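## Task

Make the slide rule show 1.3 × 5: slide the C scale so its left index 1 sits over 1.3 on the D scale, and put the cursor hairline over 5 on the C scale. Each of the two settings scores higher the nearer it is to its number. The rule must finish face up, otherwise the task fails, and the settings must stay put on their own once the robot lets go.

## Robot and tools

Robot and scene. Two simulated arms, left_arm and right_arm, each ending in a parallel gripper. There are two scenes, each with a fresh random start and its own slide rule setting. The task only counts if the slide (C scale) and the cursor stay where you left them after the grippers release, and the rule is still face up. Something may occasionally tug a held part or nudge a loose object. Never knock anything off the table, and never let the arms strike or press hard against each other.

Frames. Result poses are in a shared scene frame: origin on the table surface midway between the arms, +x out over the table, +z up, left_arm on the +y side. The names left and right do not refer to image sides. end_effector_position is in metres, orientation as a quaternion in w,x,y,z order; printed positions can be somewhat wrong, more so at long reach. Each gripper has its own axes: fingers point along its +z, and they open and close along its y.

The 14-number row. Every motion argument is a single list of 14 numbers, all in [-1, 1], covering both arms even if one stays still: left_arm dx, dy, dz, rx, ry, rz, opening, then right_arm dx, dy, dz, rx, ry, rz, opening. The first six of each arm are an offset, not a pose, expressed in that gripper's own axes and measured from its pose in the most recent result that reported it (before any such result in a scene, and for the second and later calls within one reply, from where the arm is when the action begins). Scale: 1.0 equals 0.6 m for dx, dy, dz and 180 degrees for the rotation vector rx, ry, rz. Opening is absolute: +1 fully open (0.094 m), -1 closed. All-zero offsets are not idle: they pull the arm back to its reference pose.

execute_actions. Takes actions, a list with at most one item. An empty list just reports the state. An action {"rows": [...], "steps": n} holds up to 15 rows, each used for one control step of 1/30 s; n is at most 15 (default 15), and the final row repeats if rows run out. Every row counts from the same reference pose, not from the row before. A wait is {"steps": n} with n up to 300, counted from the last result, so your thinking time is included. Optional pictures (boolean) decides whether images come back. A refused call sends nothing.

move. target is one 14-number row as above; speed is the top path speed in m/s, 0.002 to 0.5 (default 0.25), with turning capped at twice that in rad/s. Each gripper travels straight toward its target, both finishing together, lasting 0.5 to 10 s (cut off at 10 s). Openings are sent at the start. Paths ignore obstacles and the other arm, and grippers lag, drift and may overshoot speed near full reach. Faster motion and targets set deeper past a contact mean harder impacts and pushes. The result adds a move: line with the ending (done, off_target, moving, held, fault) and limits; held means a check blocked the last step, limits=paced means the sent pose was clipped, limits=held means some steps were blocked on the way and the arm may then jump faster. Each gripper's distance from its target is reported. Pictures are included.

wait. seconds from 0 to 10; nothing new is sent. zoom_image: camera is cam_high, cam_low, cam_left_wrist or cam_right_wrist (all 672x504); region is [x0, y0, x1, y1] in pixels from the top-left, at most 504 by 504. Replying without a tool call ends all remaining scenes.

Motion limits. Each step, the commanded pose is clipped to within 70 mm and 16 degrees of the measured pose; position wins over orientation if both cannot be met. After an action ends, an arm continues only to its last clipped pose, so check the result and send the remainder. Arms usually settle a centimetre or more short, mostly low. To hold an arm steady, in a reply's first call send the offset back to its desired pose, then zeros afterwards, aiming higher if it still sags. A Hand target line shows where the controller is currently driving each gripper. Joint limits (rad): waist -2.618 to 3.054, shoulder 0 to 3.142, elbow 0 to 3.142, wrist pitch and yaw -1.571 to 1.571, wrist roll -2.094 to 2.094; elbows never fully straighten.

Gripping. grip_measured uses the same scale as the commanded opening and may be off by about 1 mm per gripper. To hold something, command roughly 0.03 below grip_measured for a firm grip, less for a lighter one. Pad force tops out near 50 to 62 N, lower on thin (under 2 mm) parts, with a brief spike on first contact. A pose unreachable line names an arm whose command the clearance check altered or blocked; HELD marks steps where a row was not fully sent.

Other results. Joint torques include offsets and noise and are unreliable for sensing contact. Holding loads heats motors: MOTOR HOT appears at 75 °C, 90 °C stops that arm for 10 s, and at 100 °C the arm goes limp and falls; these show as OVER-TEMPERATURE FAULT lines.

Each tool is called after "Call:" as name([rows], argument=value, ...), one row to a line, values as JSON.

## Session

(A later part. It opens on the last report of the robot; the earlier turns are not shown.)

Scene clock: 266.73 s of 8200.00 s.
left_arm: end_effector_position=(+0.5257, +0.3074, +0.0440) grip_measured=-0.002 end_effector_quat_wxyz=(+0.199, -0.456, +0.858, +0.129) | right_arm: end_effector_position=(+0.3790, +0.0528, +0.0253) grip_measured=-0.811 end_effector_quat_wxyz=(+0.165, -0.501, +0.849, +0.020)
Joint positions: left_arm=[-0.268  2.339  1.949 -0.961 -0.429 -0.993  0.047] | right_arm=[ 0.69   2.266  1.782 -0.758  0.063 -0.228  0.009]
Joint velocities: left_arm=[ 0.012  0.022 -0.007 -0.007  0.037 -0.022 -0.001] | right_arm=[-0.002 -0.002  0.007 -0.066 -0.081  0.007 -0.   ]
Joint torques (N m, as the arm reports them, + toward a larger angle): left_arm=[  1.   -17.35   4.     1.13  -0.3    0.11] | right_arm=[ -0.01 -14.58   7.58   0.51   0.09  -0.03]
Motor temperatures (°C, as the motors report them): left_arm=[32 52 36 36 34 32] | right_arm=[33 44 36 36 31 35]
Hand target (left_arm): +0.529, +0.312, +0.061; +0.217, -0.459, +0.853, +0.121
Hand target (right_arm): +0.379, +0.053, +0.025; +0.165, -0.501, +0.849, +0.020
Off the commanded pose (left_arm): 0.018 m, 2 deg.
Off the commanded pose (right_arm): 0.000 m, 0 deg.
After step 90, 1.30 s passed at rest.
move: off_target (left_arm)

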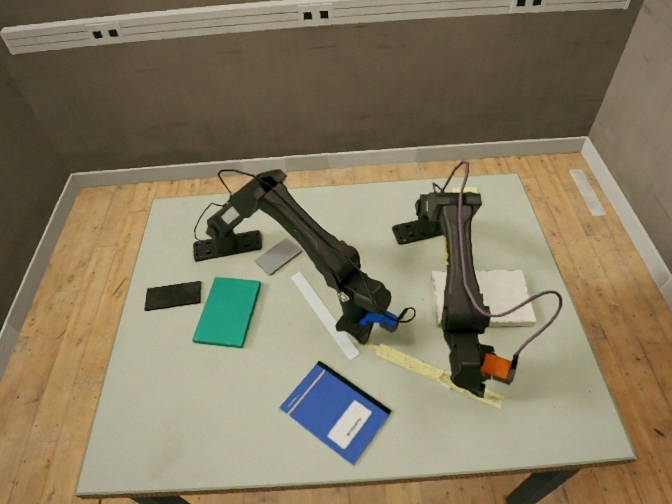

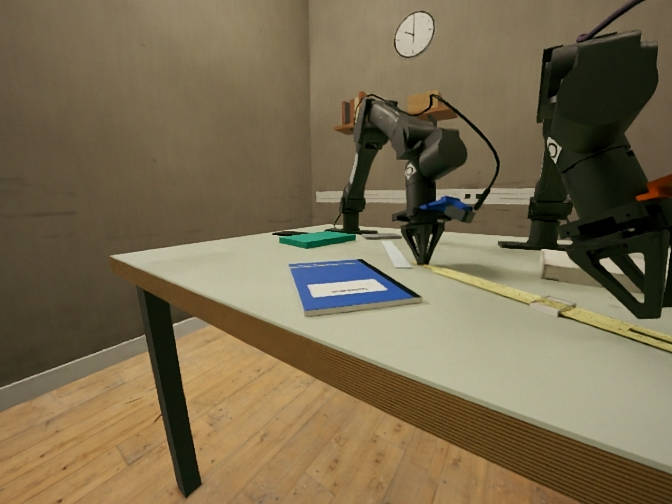

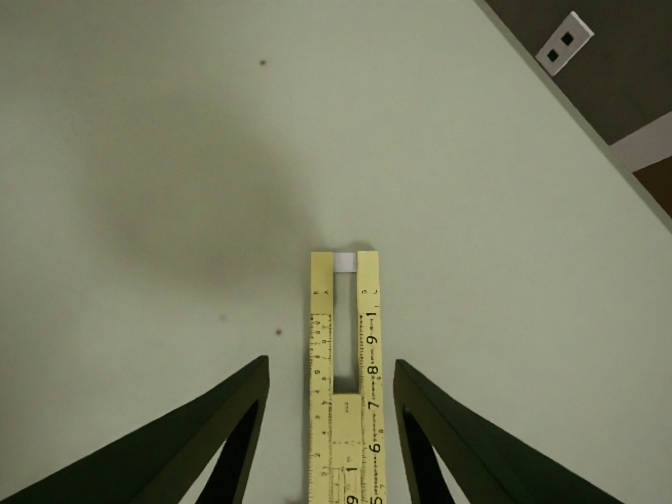

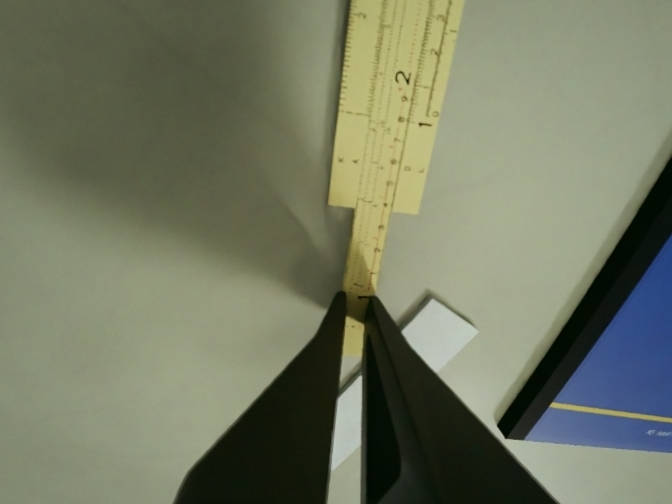

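Call:
move(target=[-0.036,0,0.062,0,0,0,0, 0,0,0,0,0,0,-0.86], speed=0.05)

Scene clock: 271.27 s of 8200.00 s.
left_arm: end_effector_position=(+0.5411, +0.3331, +0.0210) grip_measured=-0.002 end_effector_quat_wxyz=(+0.197, -0.456, +0.858, +0.128) | right_arm: end_effector_position=(+0.3791, +0.0528, +0.0254) grip_measured=-0.811 end_effector_quat_wxyz=(+0.165, -0.501, +0.849, +0.020)
Joint positions: left_arm=[-0.212  2.421  2.002 -0.911 -0.414 -0.934  0.047] | right_arm=[ 0.69   2.266  1.782 -0.758  0.064 -0.228  0.009]
Joint velocities: left_arm=[-0.032 -0.007 -0.002 -0.022 -0.022 -0.007 -0.001] | right_arm=[-0.017 -0.007 -0.002  0.037  0.037  0.007 -0.   ]
Joint torques (N m, as the arm reports them, + toward a larger angle): left_arm=[  0.97 -13.82   5.72   1.01  -0.28   0.08] | right_arm=[ -0.21 -14.67   7.63   0.5   -0.01   0.01]
Motor temperatures (°C, as the motors report them): left_arm=[32 52 36 36 34 32] | right_arm=[33 44 36 36 31 35]
Hand target (left_arm): +0.545, +0.338, +0.021; +0.199, -0.456, +0.858, +0.129
Hand target (right_arm): +0.379, +0.053, +0.025; +0.165, -0.501, +0.849, +0.020
Off the commanded pose (left_arm): 0.006 m, 0 deg.
Off the commanded pose (right_arm): 0.000 m, 0 deg.
After step 90, 0.33 s passed at rest.
move: done

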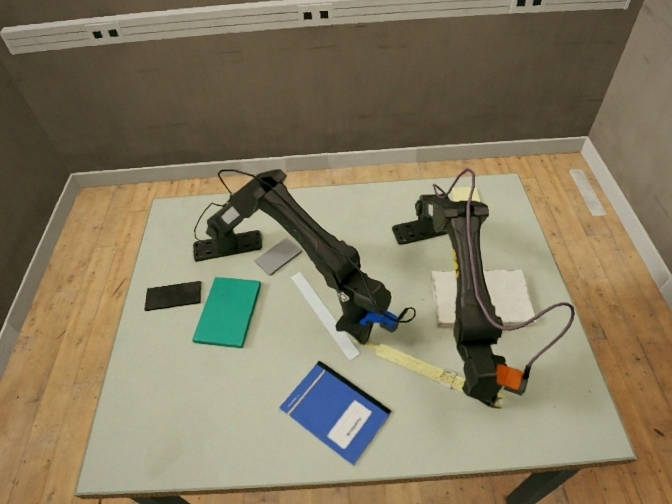

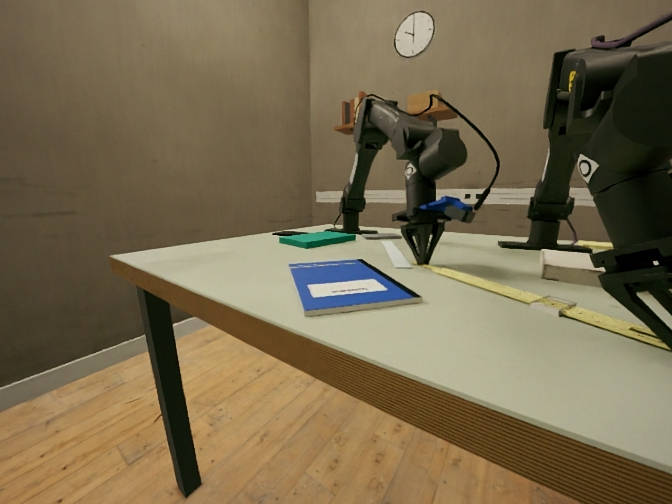

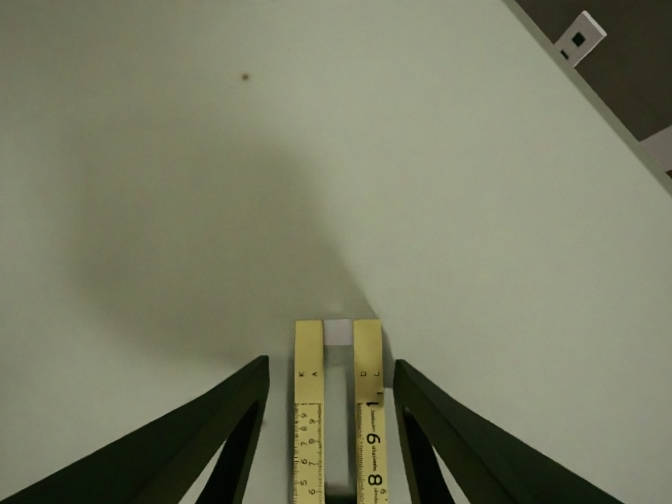

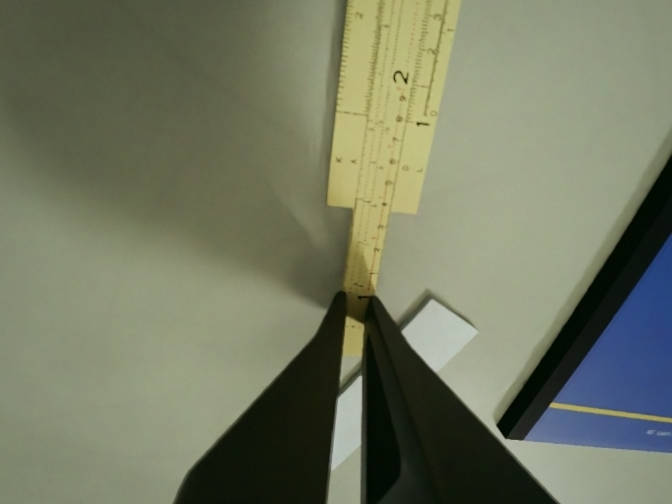

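Good position near the end strap. Lowering a little and closing on the stock.

Call:
move(target=[0,0,0.008,0,0,0,-0.3, 0,0,0,0,0,0,-0.86], speed=0.03)

Call:
move(target=[0,0,0,0,0,0,-0.41, 0,0,0,0,0,0,-0.86], speed=0.03)

Call:
move(target=[0.075,0,-0.035,0,0,0,-0.41, 0,0,0,0,0,0,-0.86], speed=0.04)

Scene clock: 274.80 s of 8200.00 s.
left_arm: end_effector_position=(+0.5424, +0.3327, +0.0212) grip_measured=-0.298 end_effector_quat_wxyz=(+0.199, -0.456, +0.858, +0.126) | right_arm: end_effector_position=(+0.3791, +0.0528, +0.0254) grip_measured=-0.811 end_effector_quat_wxyz=(+0.165, -0.501, +0.849, +0.020)
Joint positions: left_arm=[-0.212  2.421  2.002 -0.906 -0.412 -0.934  0.033] | right_arm=[ 0.69   2.266  1.782 -0.758  0.064 -0.228  0.009]
Joint velocities: left_arm=[-0.007 -0.007 -0.017  0.066  0.022 -0.007 -0.   ] | right_arm=[ 0.002  0.002  0.007  0.007 -0.022 -0.037  0.   ]
Joint torques (N m, as the arm reports them, + toward a larger angle): left_arm=[  0.36 -14.26   4.18   1.09  -0.25   0.01] | right_arm=[  0.12 -14.64   7.73   0.5    0.03  -0.07]
Motor temperatures (°C, as the motors report them): left_arm=[32 52 36 37 34 32] | right_arm=[33 44 36 36 31 35]
Hand target (left_arm): +0.542, +0.335, +0.017; +0.197, -0.456, +0.858, +0.128
Hand target (right_arm): +0.379, +0.053, +0.025; +0.165, -0.501, +0.849, +0.020
Off the commanded pose (left_arm): 0.005 m, 0 deg.
Off the commanded pose (right_arm): 0.000 m, 0 deg.
move: done

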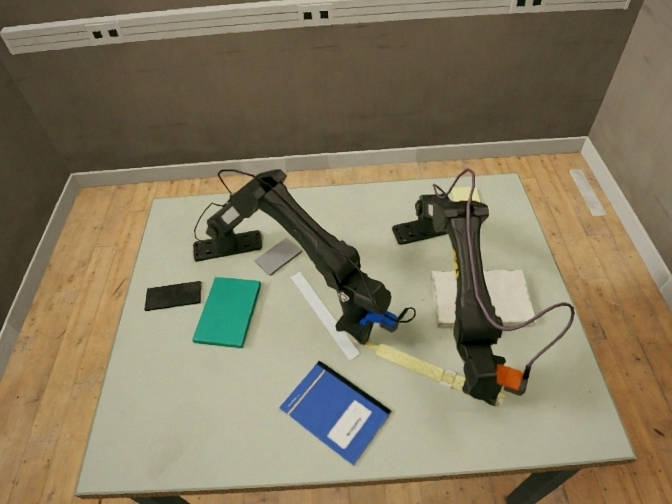

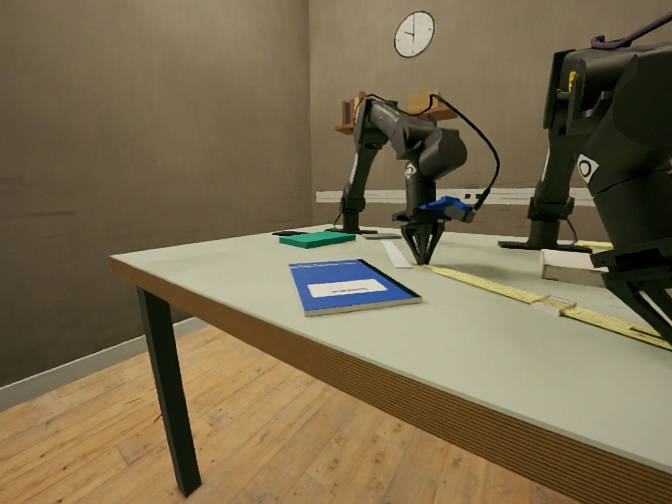

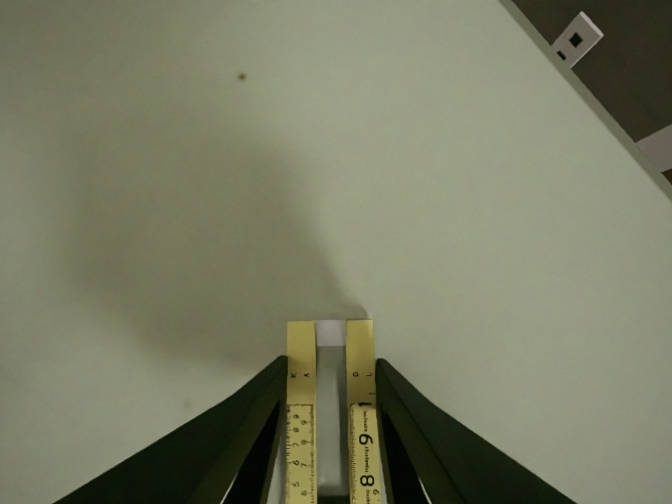

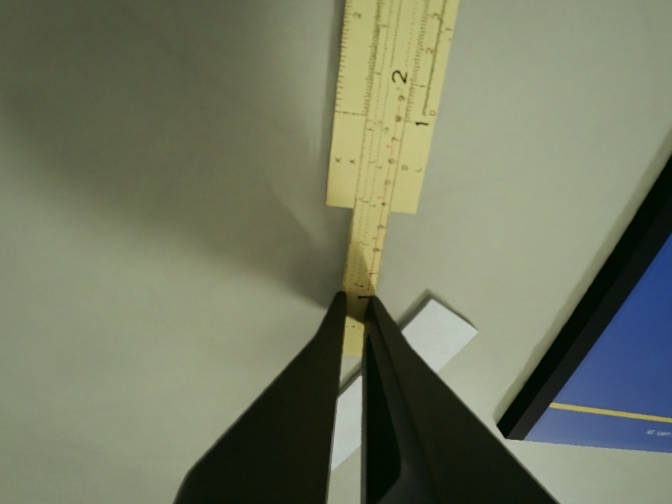

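Scene clock: 275.30 s of 8200.00 s.
left_arm: end_effector_position=(+0.5426, +0.3326, +0.0212) grip_measured=-0.376 end_effector_quat_wxyz=(+0.199, -0.456, +0.858, +0.126) | right_arm: end_effector_position=(+0.3791, +0.0528, +0.0254) grip_measured=-0.811 end_effector_quat_wxyz=(+0.165, -0.501, +0.849, +0.020)
Joint positions: left_arm=[-0.212  2.421  2.002 -0.905 -0.411 -0.934  0.029] | right_arm=[ 0.69   2.266  1.782 -0.758  0.064 -0.228  0.009]
Joint velocities: left_arm=[-0.002 -0.012  0.007  0.051  0.022 -0.037 -0.   ] | right_arm=[-0.002  0.002 -0.007  0.007  0.022  0.051  0.   ]
Joint torques (N m, as the arm reports them, + toward a larger angle): left_arm=[  0.07 -14.97   4.24   1.04  -0.26  -0.04] | right_arm=[  0.09 -14.48   7.77   0.5   -0.01   0.01]
Motor temperatures (°C, as the motors report them): left_arm=[32 52 36 37 34 32] | right_arm=[33 44 36 36 31 35]
Hand target (left_arm): +0.542, +0.333, +0.021; +0.199, -0.456, +0.858, +0.126
Hand target (right_arm): +0.379, +0.053, +0.025; +0.165, -0.501, +0.849, +0.020
Off the commanded pose (left_arm): 0.000 m, 0 deg.
Off the commanded pose (right_arm): 0.000 m, 0 deg.
move: done

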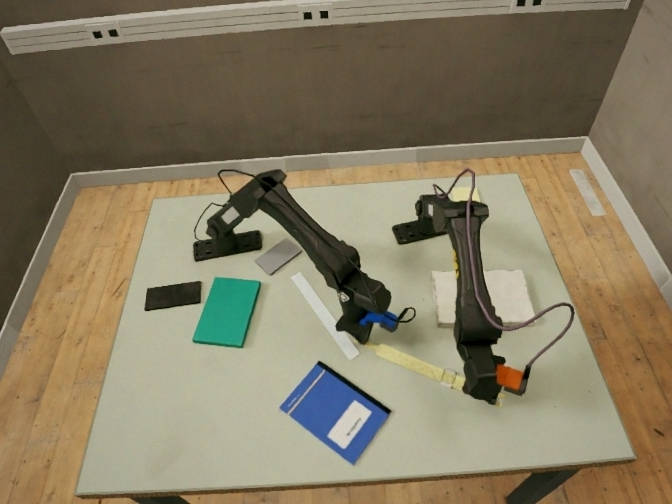

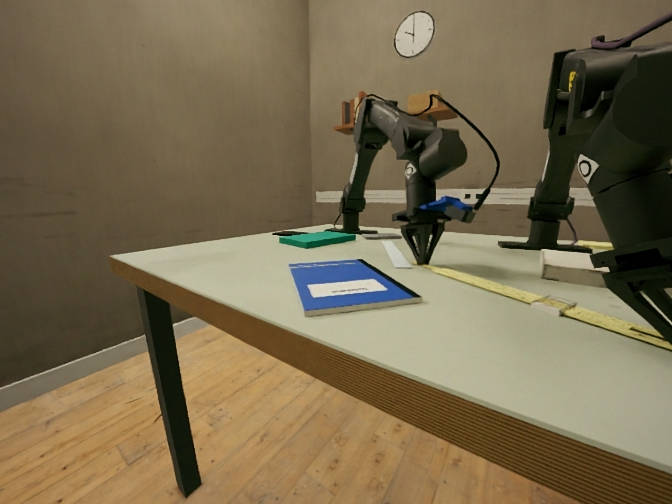

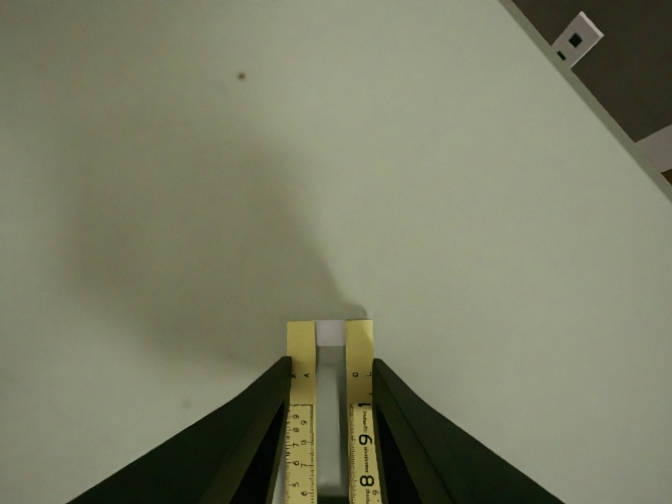

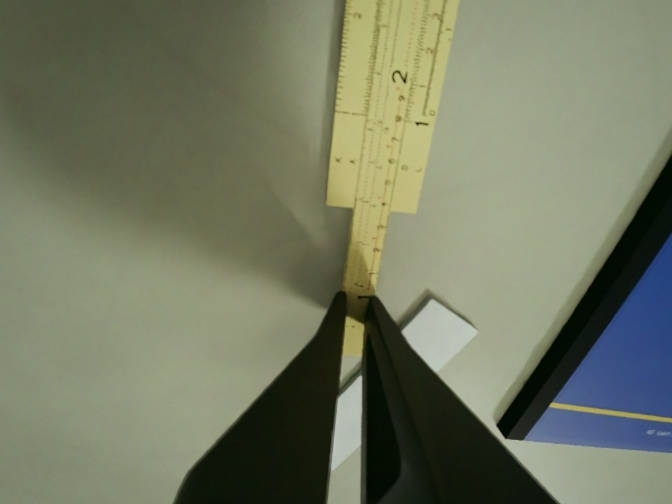

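Scene clock: 276.83 s of 8200.00 s.
left_arm: end_effector_position=(+0.5253, +0.3040, +0.0199) grip_measured=-0.376 end_effector_quat_wxyz=(+0.216, -0.461, +0.850, +0.133) | right_arm: end_effector_position=(+0.3791, +0.0527, +0.0253) grip_measured=-0.811 end_effector_quat_wxyz=(+0.165, -0.501, +0.849, +0.020)
Joint positions: left_arm=[-0.285  2.344  1.847 -0.837 -0.461 -1.018  0.029] | right_arm=[ 0.69   2.266  1.782 -0.758  0.064 -0.228  0.009]
Joint velocities: left_arm=[-0.007  0.002 -0.002 -0.007 -0.022 -0.051 -0.002] | right_arm=[-0.002  0.012 -0.012 -0.037 -0.066 -0.037 -0.   ]
Joint torques (N m, as the arm reports them, + toward a larger angle): left_arm=[ -1.73 -15.89   2.82   0.73   0.08  -0.19] | right_arm=[  0.05 -14.61   7.87   0.46   0.07  -0.05]
Motor temperatures (°C, as the motors report them): left_arm=[32 52 36 37 34 32] | right_arm=[33 44 36 36 31 35]
Hand target (left_arm): +0.516, +0.291, +0.020; +0.200, -0.456, +0.858, +0.126
Hand target (right_arm): +0.379, +0.053, +0.025; +0.165, -0.501, +0.849, +0.020
Off the commanded pose (left_arm): 0.016 m, 2 deg.
Off the commanded pose (right_arm): 0.000 m, 0 deg.
move: off_target (left_arm)

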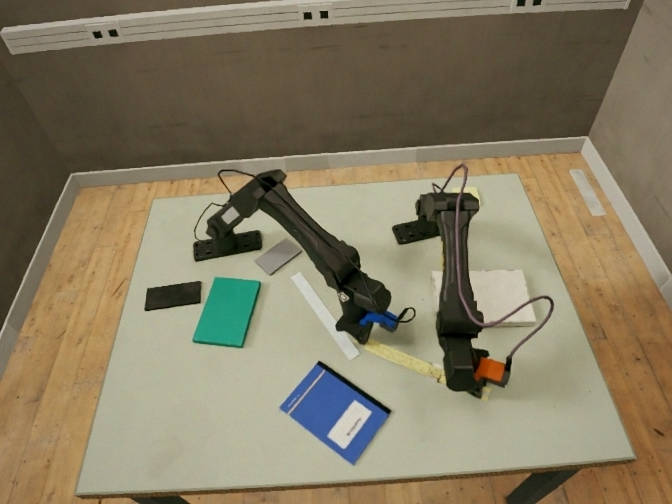

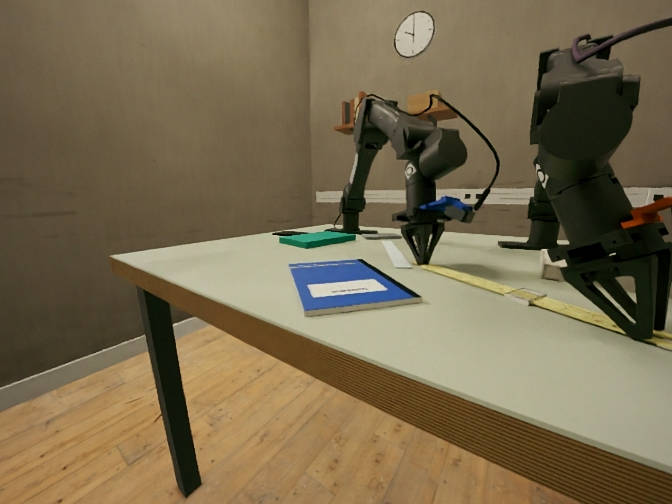

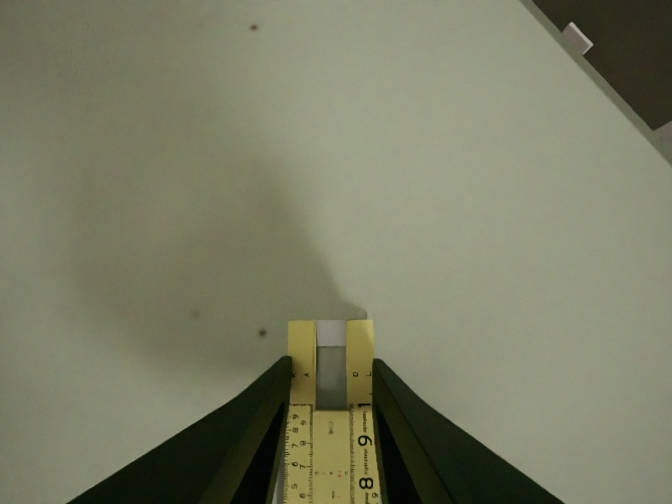

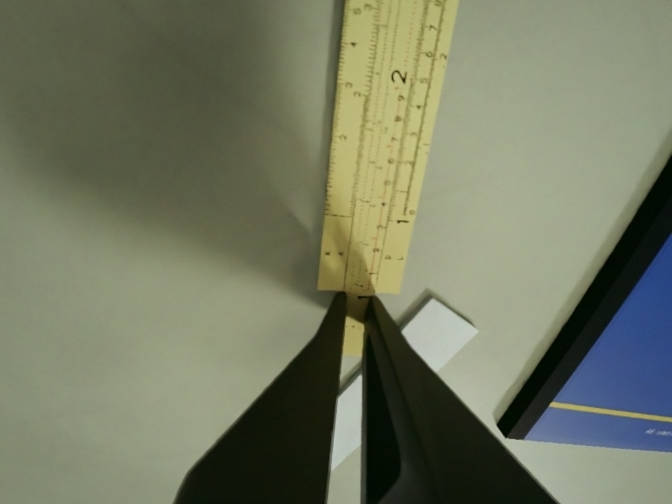

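Call:
move(target=[0,0,0,0,0,0,-0.41, 0,0,-0.03,0,0,0,-0.55], speed=0.06)

Call:
move(target=[-0.04,0,0.018,0,0,0,-0.41, 0.015,0,-0.03,0,0,0,-1], speed=0.05)

Scene clock: 281.43 s of 8200.00 s.
left_arm: end_effector_position=(+0.5256, +0.3044, +0.0202) grip_measured=-0.376 end_effector_quat_wxyz=(+0.218, -0.461, +0.850, +0.134) | right_arm: end_effector_position=(+0.3776, +0.0488, +0.0315) grip_measured=-0.553 end_effector_quat_wxyz=(+0.163, -0.501, +0.850, +0.015)
Joint positions: left_arm=[-0.285  2.344  1.847 -0.836 -0.463 -1.018  0.029] | right_arm=[ 0.689  2.25   1.782 -0.781  0.071 -0.228  0.021]
Joint velocities: left_arm=[ 0.017 -0.002  0.007  0.051 -0.066  0.022  0.   ] | right_arm=[-0.002 -0.002 -0.002 -0.037  0.007 -0.007  0.001]
Joint torques (N m, as the arm reports them, + toward a larger angle): left_arm=[  0.13 -14.26   4.22   1.    -0.24   0.  ] | right_arm=[  0.37 -16.68   8.19   0.26  -0.02  -0.02]
Motor temperatures (°C, as the motors report them): left_arm=[32 52 36 36 34 32] | right_arm=[33 44 36 36 31 35]
Hand target (left_arm): +0.525, +0.304, +0.020; +0.216, -0.461, +0.851, +0.133
Hand target (right_arm): +0.374, +0.049, +0.042; +0.165, -0.501, +0.849, +0.020
Off the commanded pose (left_arm): 0.001 m, 0 deg.
Off the commanded pose (right_arm): 0.011 m, 1 deg.
After step 90, 0.80 s passed at rest.
move: off_target (right_arm)

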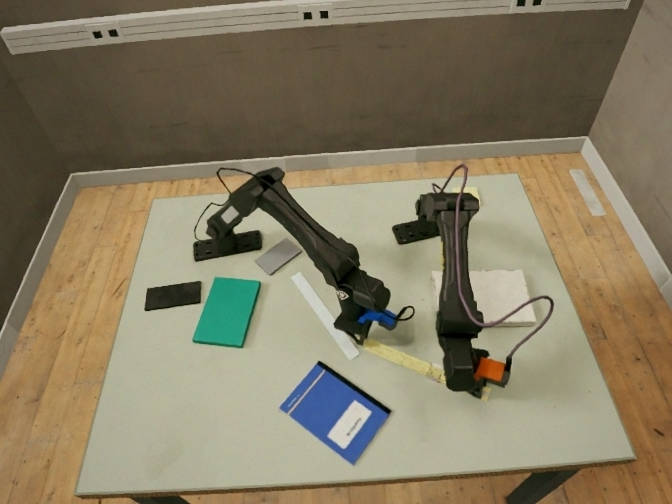

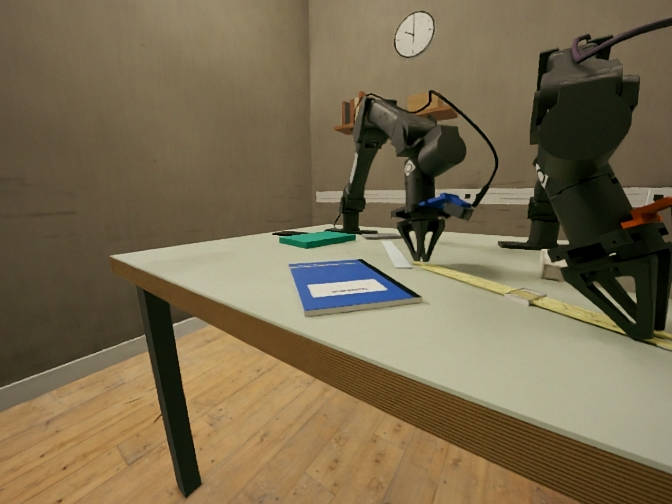

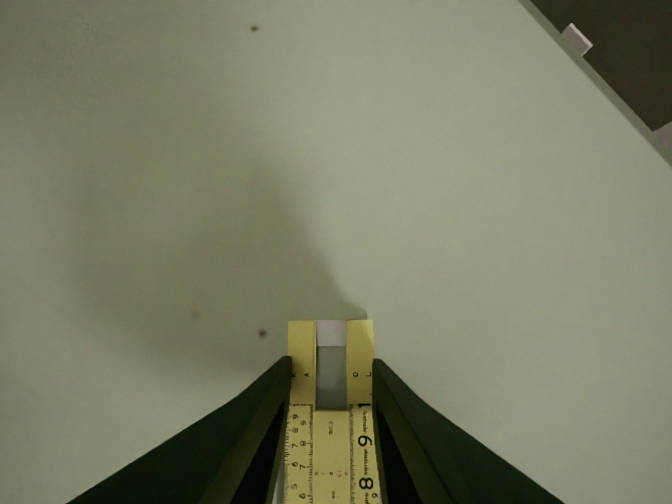

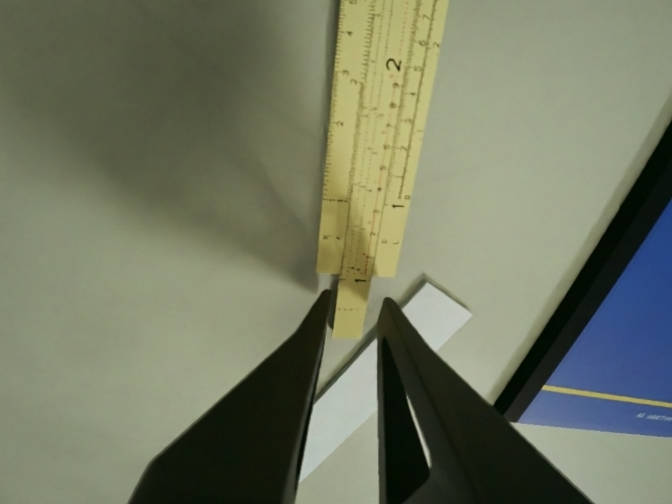

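Scene clock: 282.30 s of 8200.00 s.
left_arm: end_effector_position=(+0.5378, +0.3225, +0.0205) grip_measured=-0.376 end_effector_quat_wxyz=(+0.219, -0.462, +0.849, +0.132) | right_arm: end_effector_position=(+0.3726, +0.0431, +0.0420) grip_measured=-0.985 end_effector_quat_wxyz=(+0.167, -0.500, +0.849, +0.017)
Joint positions: left_arm=[-0.244  2.381  1.912 -0.84  -0.451 -0.976  0.029] | right_arm=[ 0.689  2.203  1.743 -0.781  0.071 -0.228  0.001]
Joint velocities: left_arm=[-0.012  0.002 -0.007 -0.051  0.022 -0.081 -0.001] | right_arm=[-0.007  0.002 -0.012  0.007 -0.066 -0.051  0.001]
Joint torques (N m, as the arm reports them, + toward a larger angle): left_arm=[  0.88 -13.9    5.85   0.88  -0.25   0.1 ] | right_arm=[  0.12 -15.99   6.22   0.38   0.09   0.  ]
Motor temperatures (°C, as the motors report them): left_arm=[32 52 36 36 34 32] | right_arm=[33 44 36 36 31 35]
Hand target (left_arm): +0.539, +0.327, +0.022; +0.217, -0.461, +0.850, +0.134
Hand target (right_arm): +0.369, +0.038, +0.046; +0.163, -0.501, +0.850, +0.015
Off the commanded pose (left_arm): 0.005 m, 0 deg.
Off the commanded pose (right_arm): 0.008 m, 0 deg.
move: done

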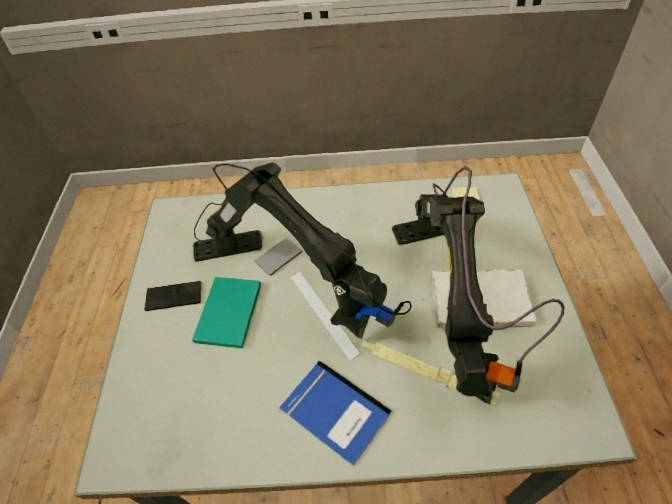

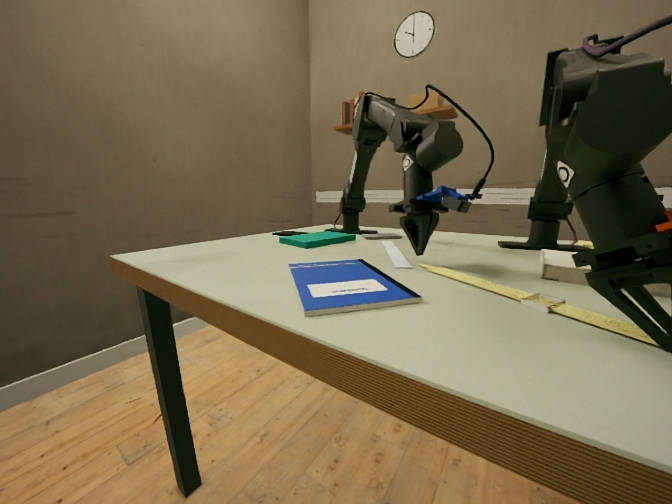

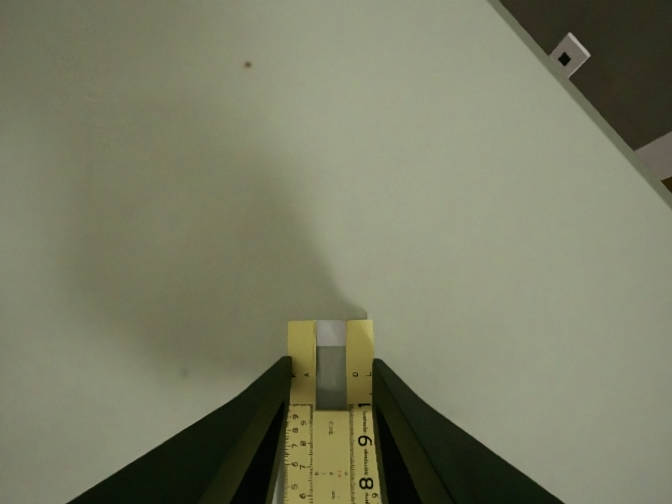

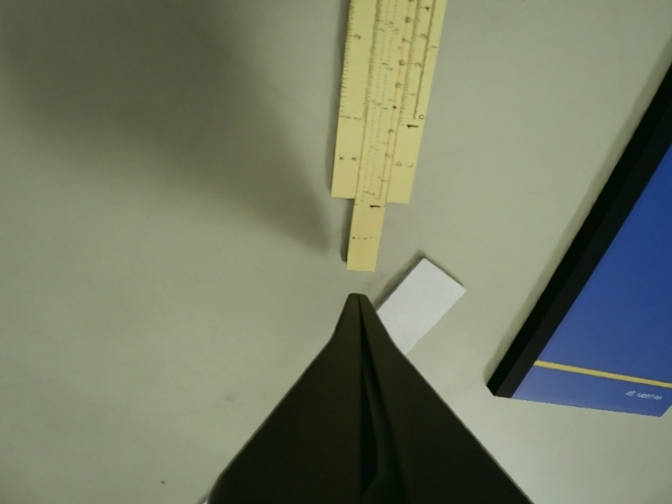

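Call:
move(target=[0,0,0,0,0,0,-0.41, -0.006,-0.006,0.036,0,0,0,-1], speed=0.04)

Scene clock: 287.20 s of 8200.00 s.
left_arm: end_effector_position=(+0.5379, +0.3225, +0.0206) grip_measured=-0.376 end_effector_quat_wxyz=(+0.219, -0.462, +0.849, +0.132) | right_arm: end_effector_position=(+0.3734, +0.0439, +0.0243) grip_measured=-0.985 end_effector_quat_wxyz=(+0.157, -0.502, +0.850, +0.013)
Joint positions: left_arm=[-0.244  2.381  1.913 -0.84  -0.451 -0.975  0.029] | right_arm=[ 0.689  2.242  1.743 -0.762  0.072 -0.23   0.001]
Joint velocities: left_arm=[-0.002 -0.007 -0.007  0.007 -0.051 -0.051 -0.001] | right_arm=[-0.032  0.012  0.002  0.007  0.007 -0.037 -0.001]
Joint torques (N m, as the arm reports them, + toward a larger angle): left_arm=[ -0.02 -14.61   4.27   1.04  -0.25   0.  ] | right_arm=[ -0.69 -12.45   9.73   0.6    0.04  -0.1 ]
Motor temperatures (°C, as the motors report them): left_arm=[32 52 36 37 34 32] | right_arm=[33 45 36 36 31 35]
Hand target (left_arm): +0.538, +0.323, +0.021; +0.219, -0.462, +0.849, +0.132
Hand target (right_arm): +0.383, +0.048, +0.023; +0.167, -0.500, +0.849, +0.016
Off the commanded pose (left_arm): 0.000 m, 0 deg.
Off the commanded pose (right_arm): 0.011 m, 1 deg.
After step 90, 1.10 s passed at rest.
move: off_target (right_arm)

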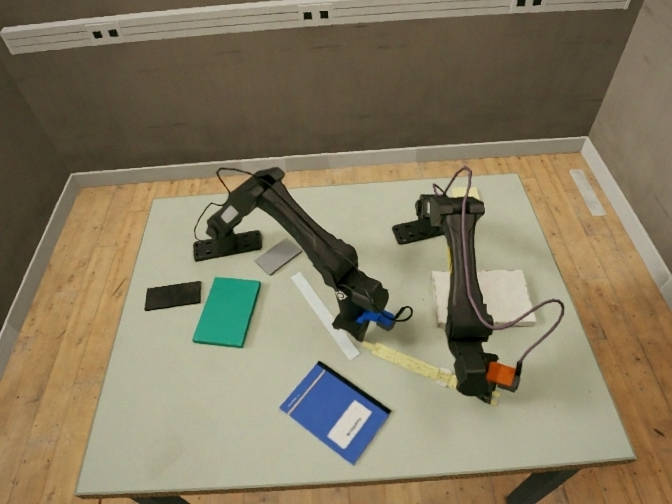

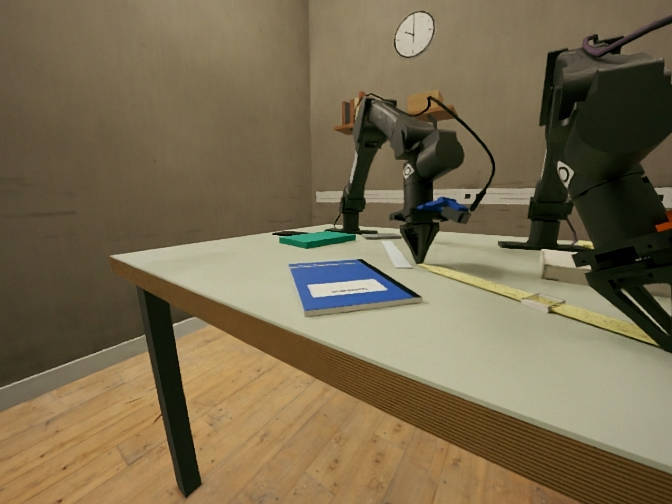

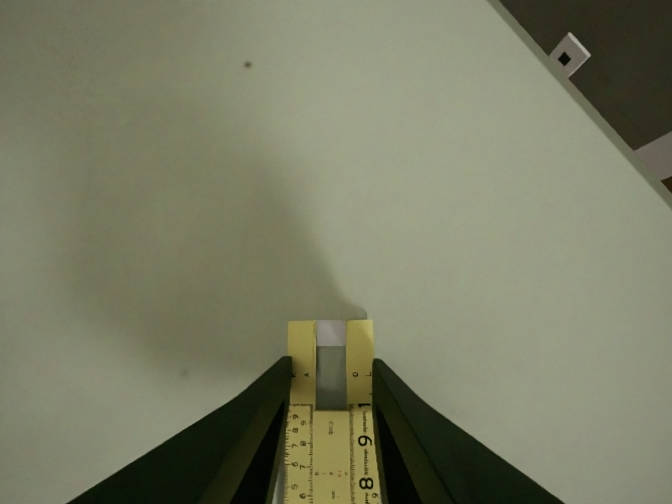

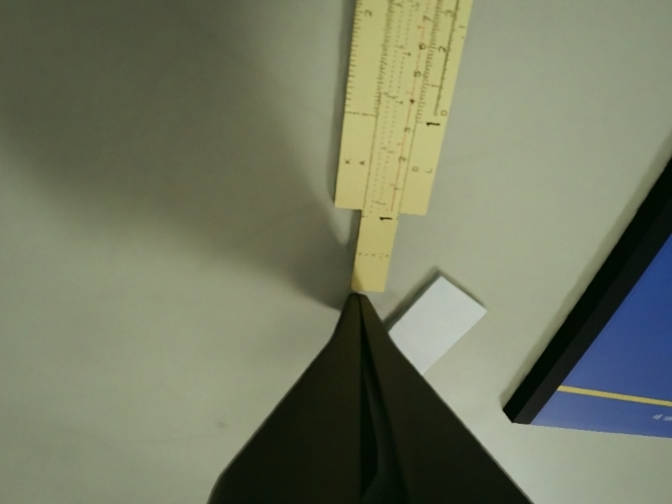

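Call:
move(target=[0,0,0,0,0,0,-0.41, 0.004,-0.018,-0.008,0,0,0.02,-1], speed=0.03)

Scene clock: 290.60 s of 8200.00 s.
left_arm: end_effector_position=(+0.5379, +0.3225, +0.0206) grip_measured=-0.376 end_effector_quat_wxyz=(+0.219, -0.462, +0.849, +0.132) | right_arm: end_effector_position=(+0.3775, +0.0405, +0.0242) grip_measured=-0.985 end_effector_quat_wxyz=(+0.157, -0.485, +0.860, +0.017)
Joint positions: left_arm=[-0.244  2.381  1.913 -0.84  -0.451 -0.975  0.029] | right_arm=[ 0.677  2.243  1.743 -0.761  0.066 -0.2    0.001]
Joint velocities: left_arm=[ 0.007 -0.022 -0.012  0.066 -0.007 -0.022  0.001] | right_arm=[-0.007  0.007 -0.012 -0.022 -0.095  0.022 -0.   ]
Joint torques (N m, as the arm reports them, + toward a larger angle): left_arm=[ -0.03 -14.53   4.12   1.02  -0.27   0.  ] | right_arm=[ -0.88 -15.63   7.83   0.32   0.07   0.03]
Motor temperatures (°C, as the motors report them): left_arm=[32 52 36 37 34 32] | right_arm=[33 44 36 36 31 35]
Hand target (left_arm): +0.538, +0.323, +0.021; +0.219, -0.462, +0.849, +0.132
Hand target (right_arm): +0.380, +0.036, +0.030; +0.157, -0.475, +0.865, +0.018
Off the commanded pose (left_arm): 0.000 m, 0 deg.
Off the commanded pose (right_arm): 0.008 m, 1 deg.
move: done

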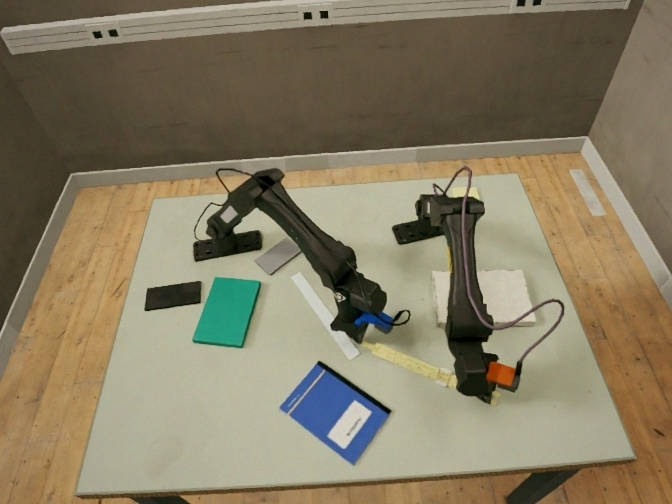

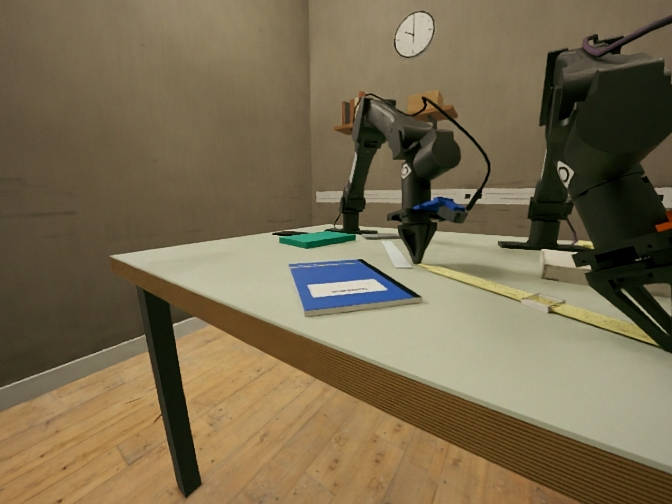

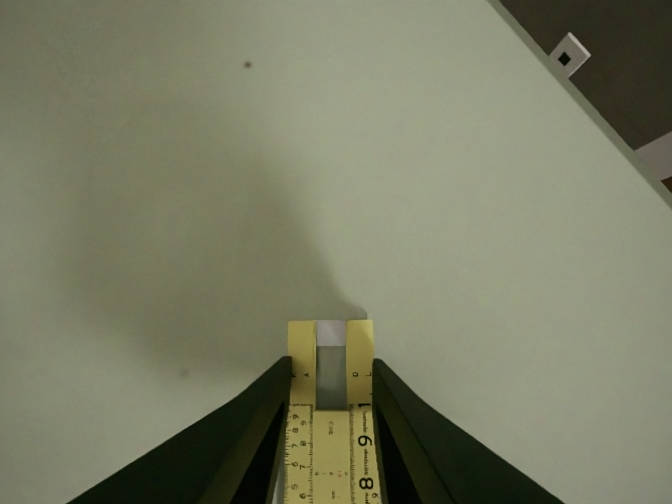

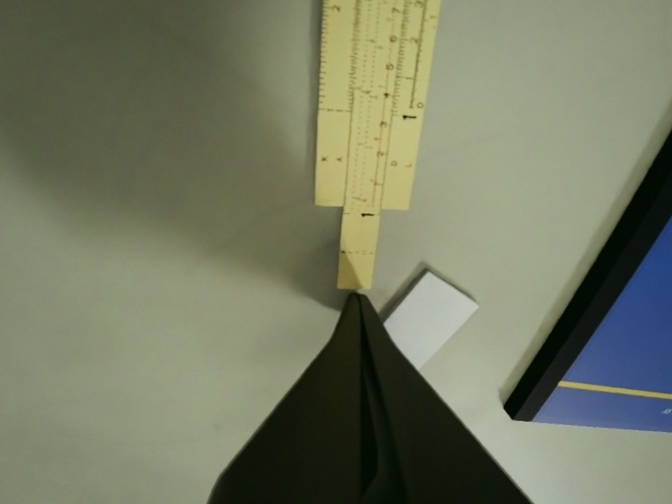

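Call:
move(target=[0.06,-0.004,-0.03,0,0,0,-0.41, 0,0,0.006,0,0,0,-1], speed=0.03)

Scene clock: 294.67 s of 8200.00 s.
left_arm: end_effector_position=(+0.5270, +0.3014, +0.0199) grip_measured=-0.376 end_effector_quat_wxyz=(+0.235, -0.465, +0.842, +0.142) | right_arm: end_effector_position=(+0.3776, +0.0406, +0.0242) grip_measured=-0.985 end_effector_quat_wxyz=(+0.157, -0.484, +0.861, +0.018)
Joint positions: left_arm=[-0.302  2.341  1.825 -0.804 -0.502 -1.043  0.029] | right_arm=[ 0.677  2.243  1.743 -0.76   0.066 -0.199  0.001]
Joint velocities: left_arm=[-0.007  0.012 -0.007  0.007 -0.022 -0.037 -0.   ] | right_arm=[-0.007 -0.012  0.007  0.022 -0.037  0.022  0.001]
Joint torques (N m, as the arm reports them, + toward a larger angle): left_arm=[ -1.76 -15.67   2.78   0.79   0.12  -0.23] | right_arm=[ -0.11 -13.52   7.55   0.49   0.03  -0.03]
Motor temperatures (°C, as the motors report them): left_arm=[32 52 36 37 34 32] | right_arm=[33 45 36 36 31 35]
Hand target (left_arm): +0.519, +0.288, +0.019; +0.220, -0.461, +0.849, +0.132
Hand target (right_arm): +0.378, +0.041, +0.021; +0.157, -0.484, +0.860, +0.017
Off the commanded pose (left_arm): 0.017 m, 2 deg.
Off the commanded pose (right_arm): 0.004 m, 0 deg.
move: off_target (left_arm)

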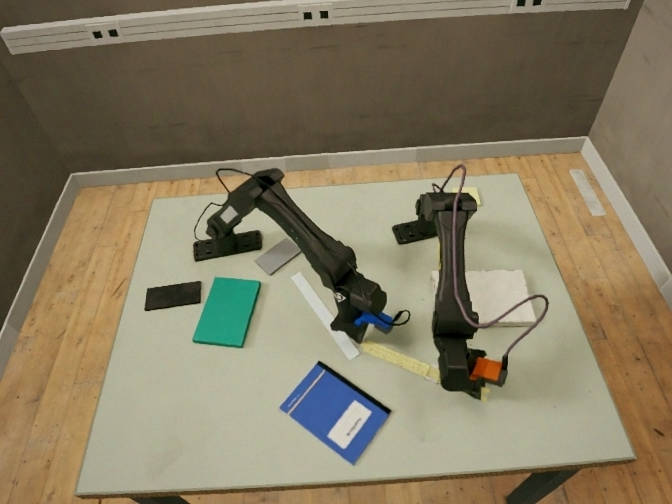

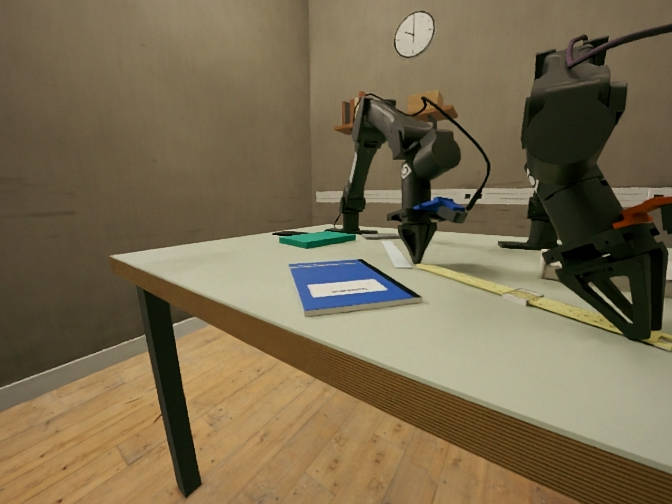

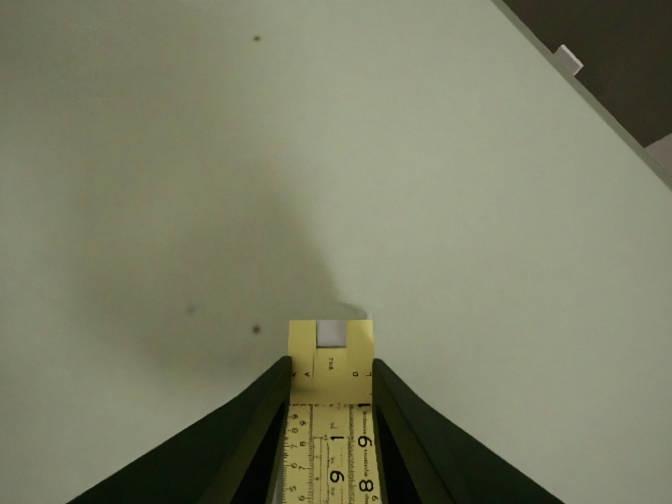

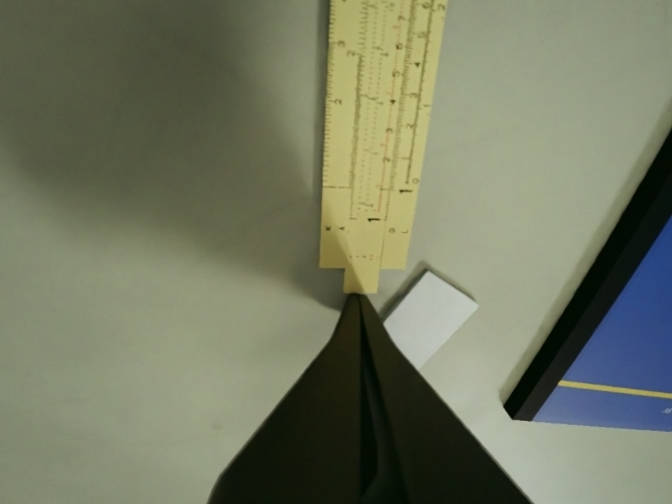

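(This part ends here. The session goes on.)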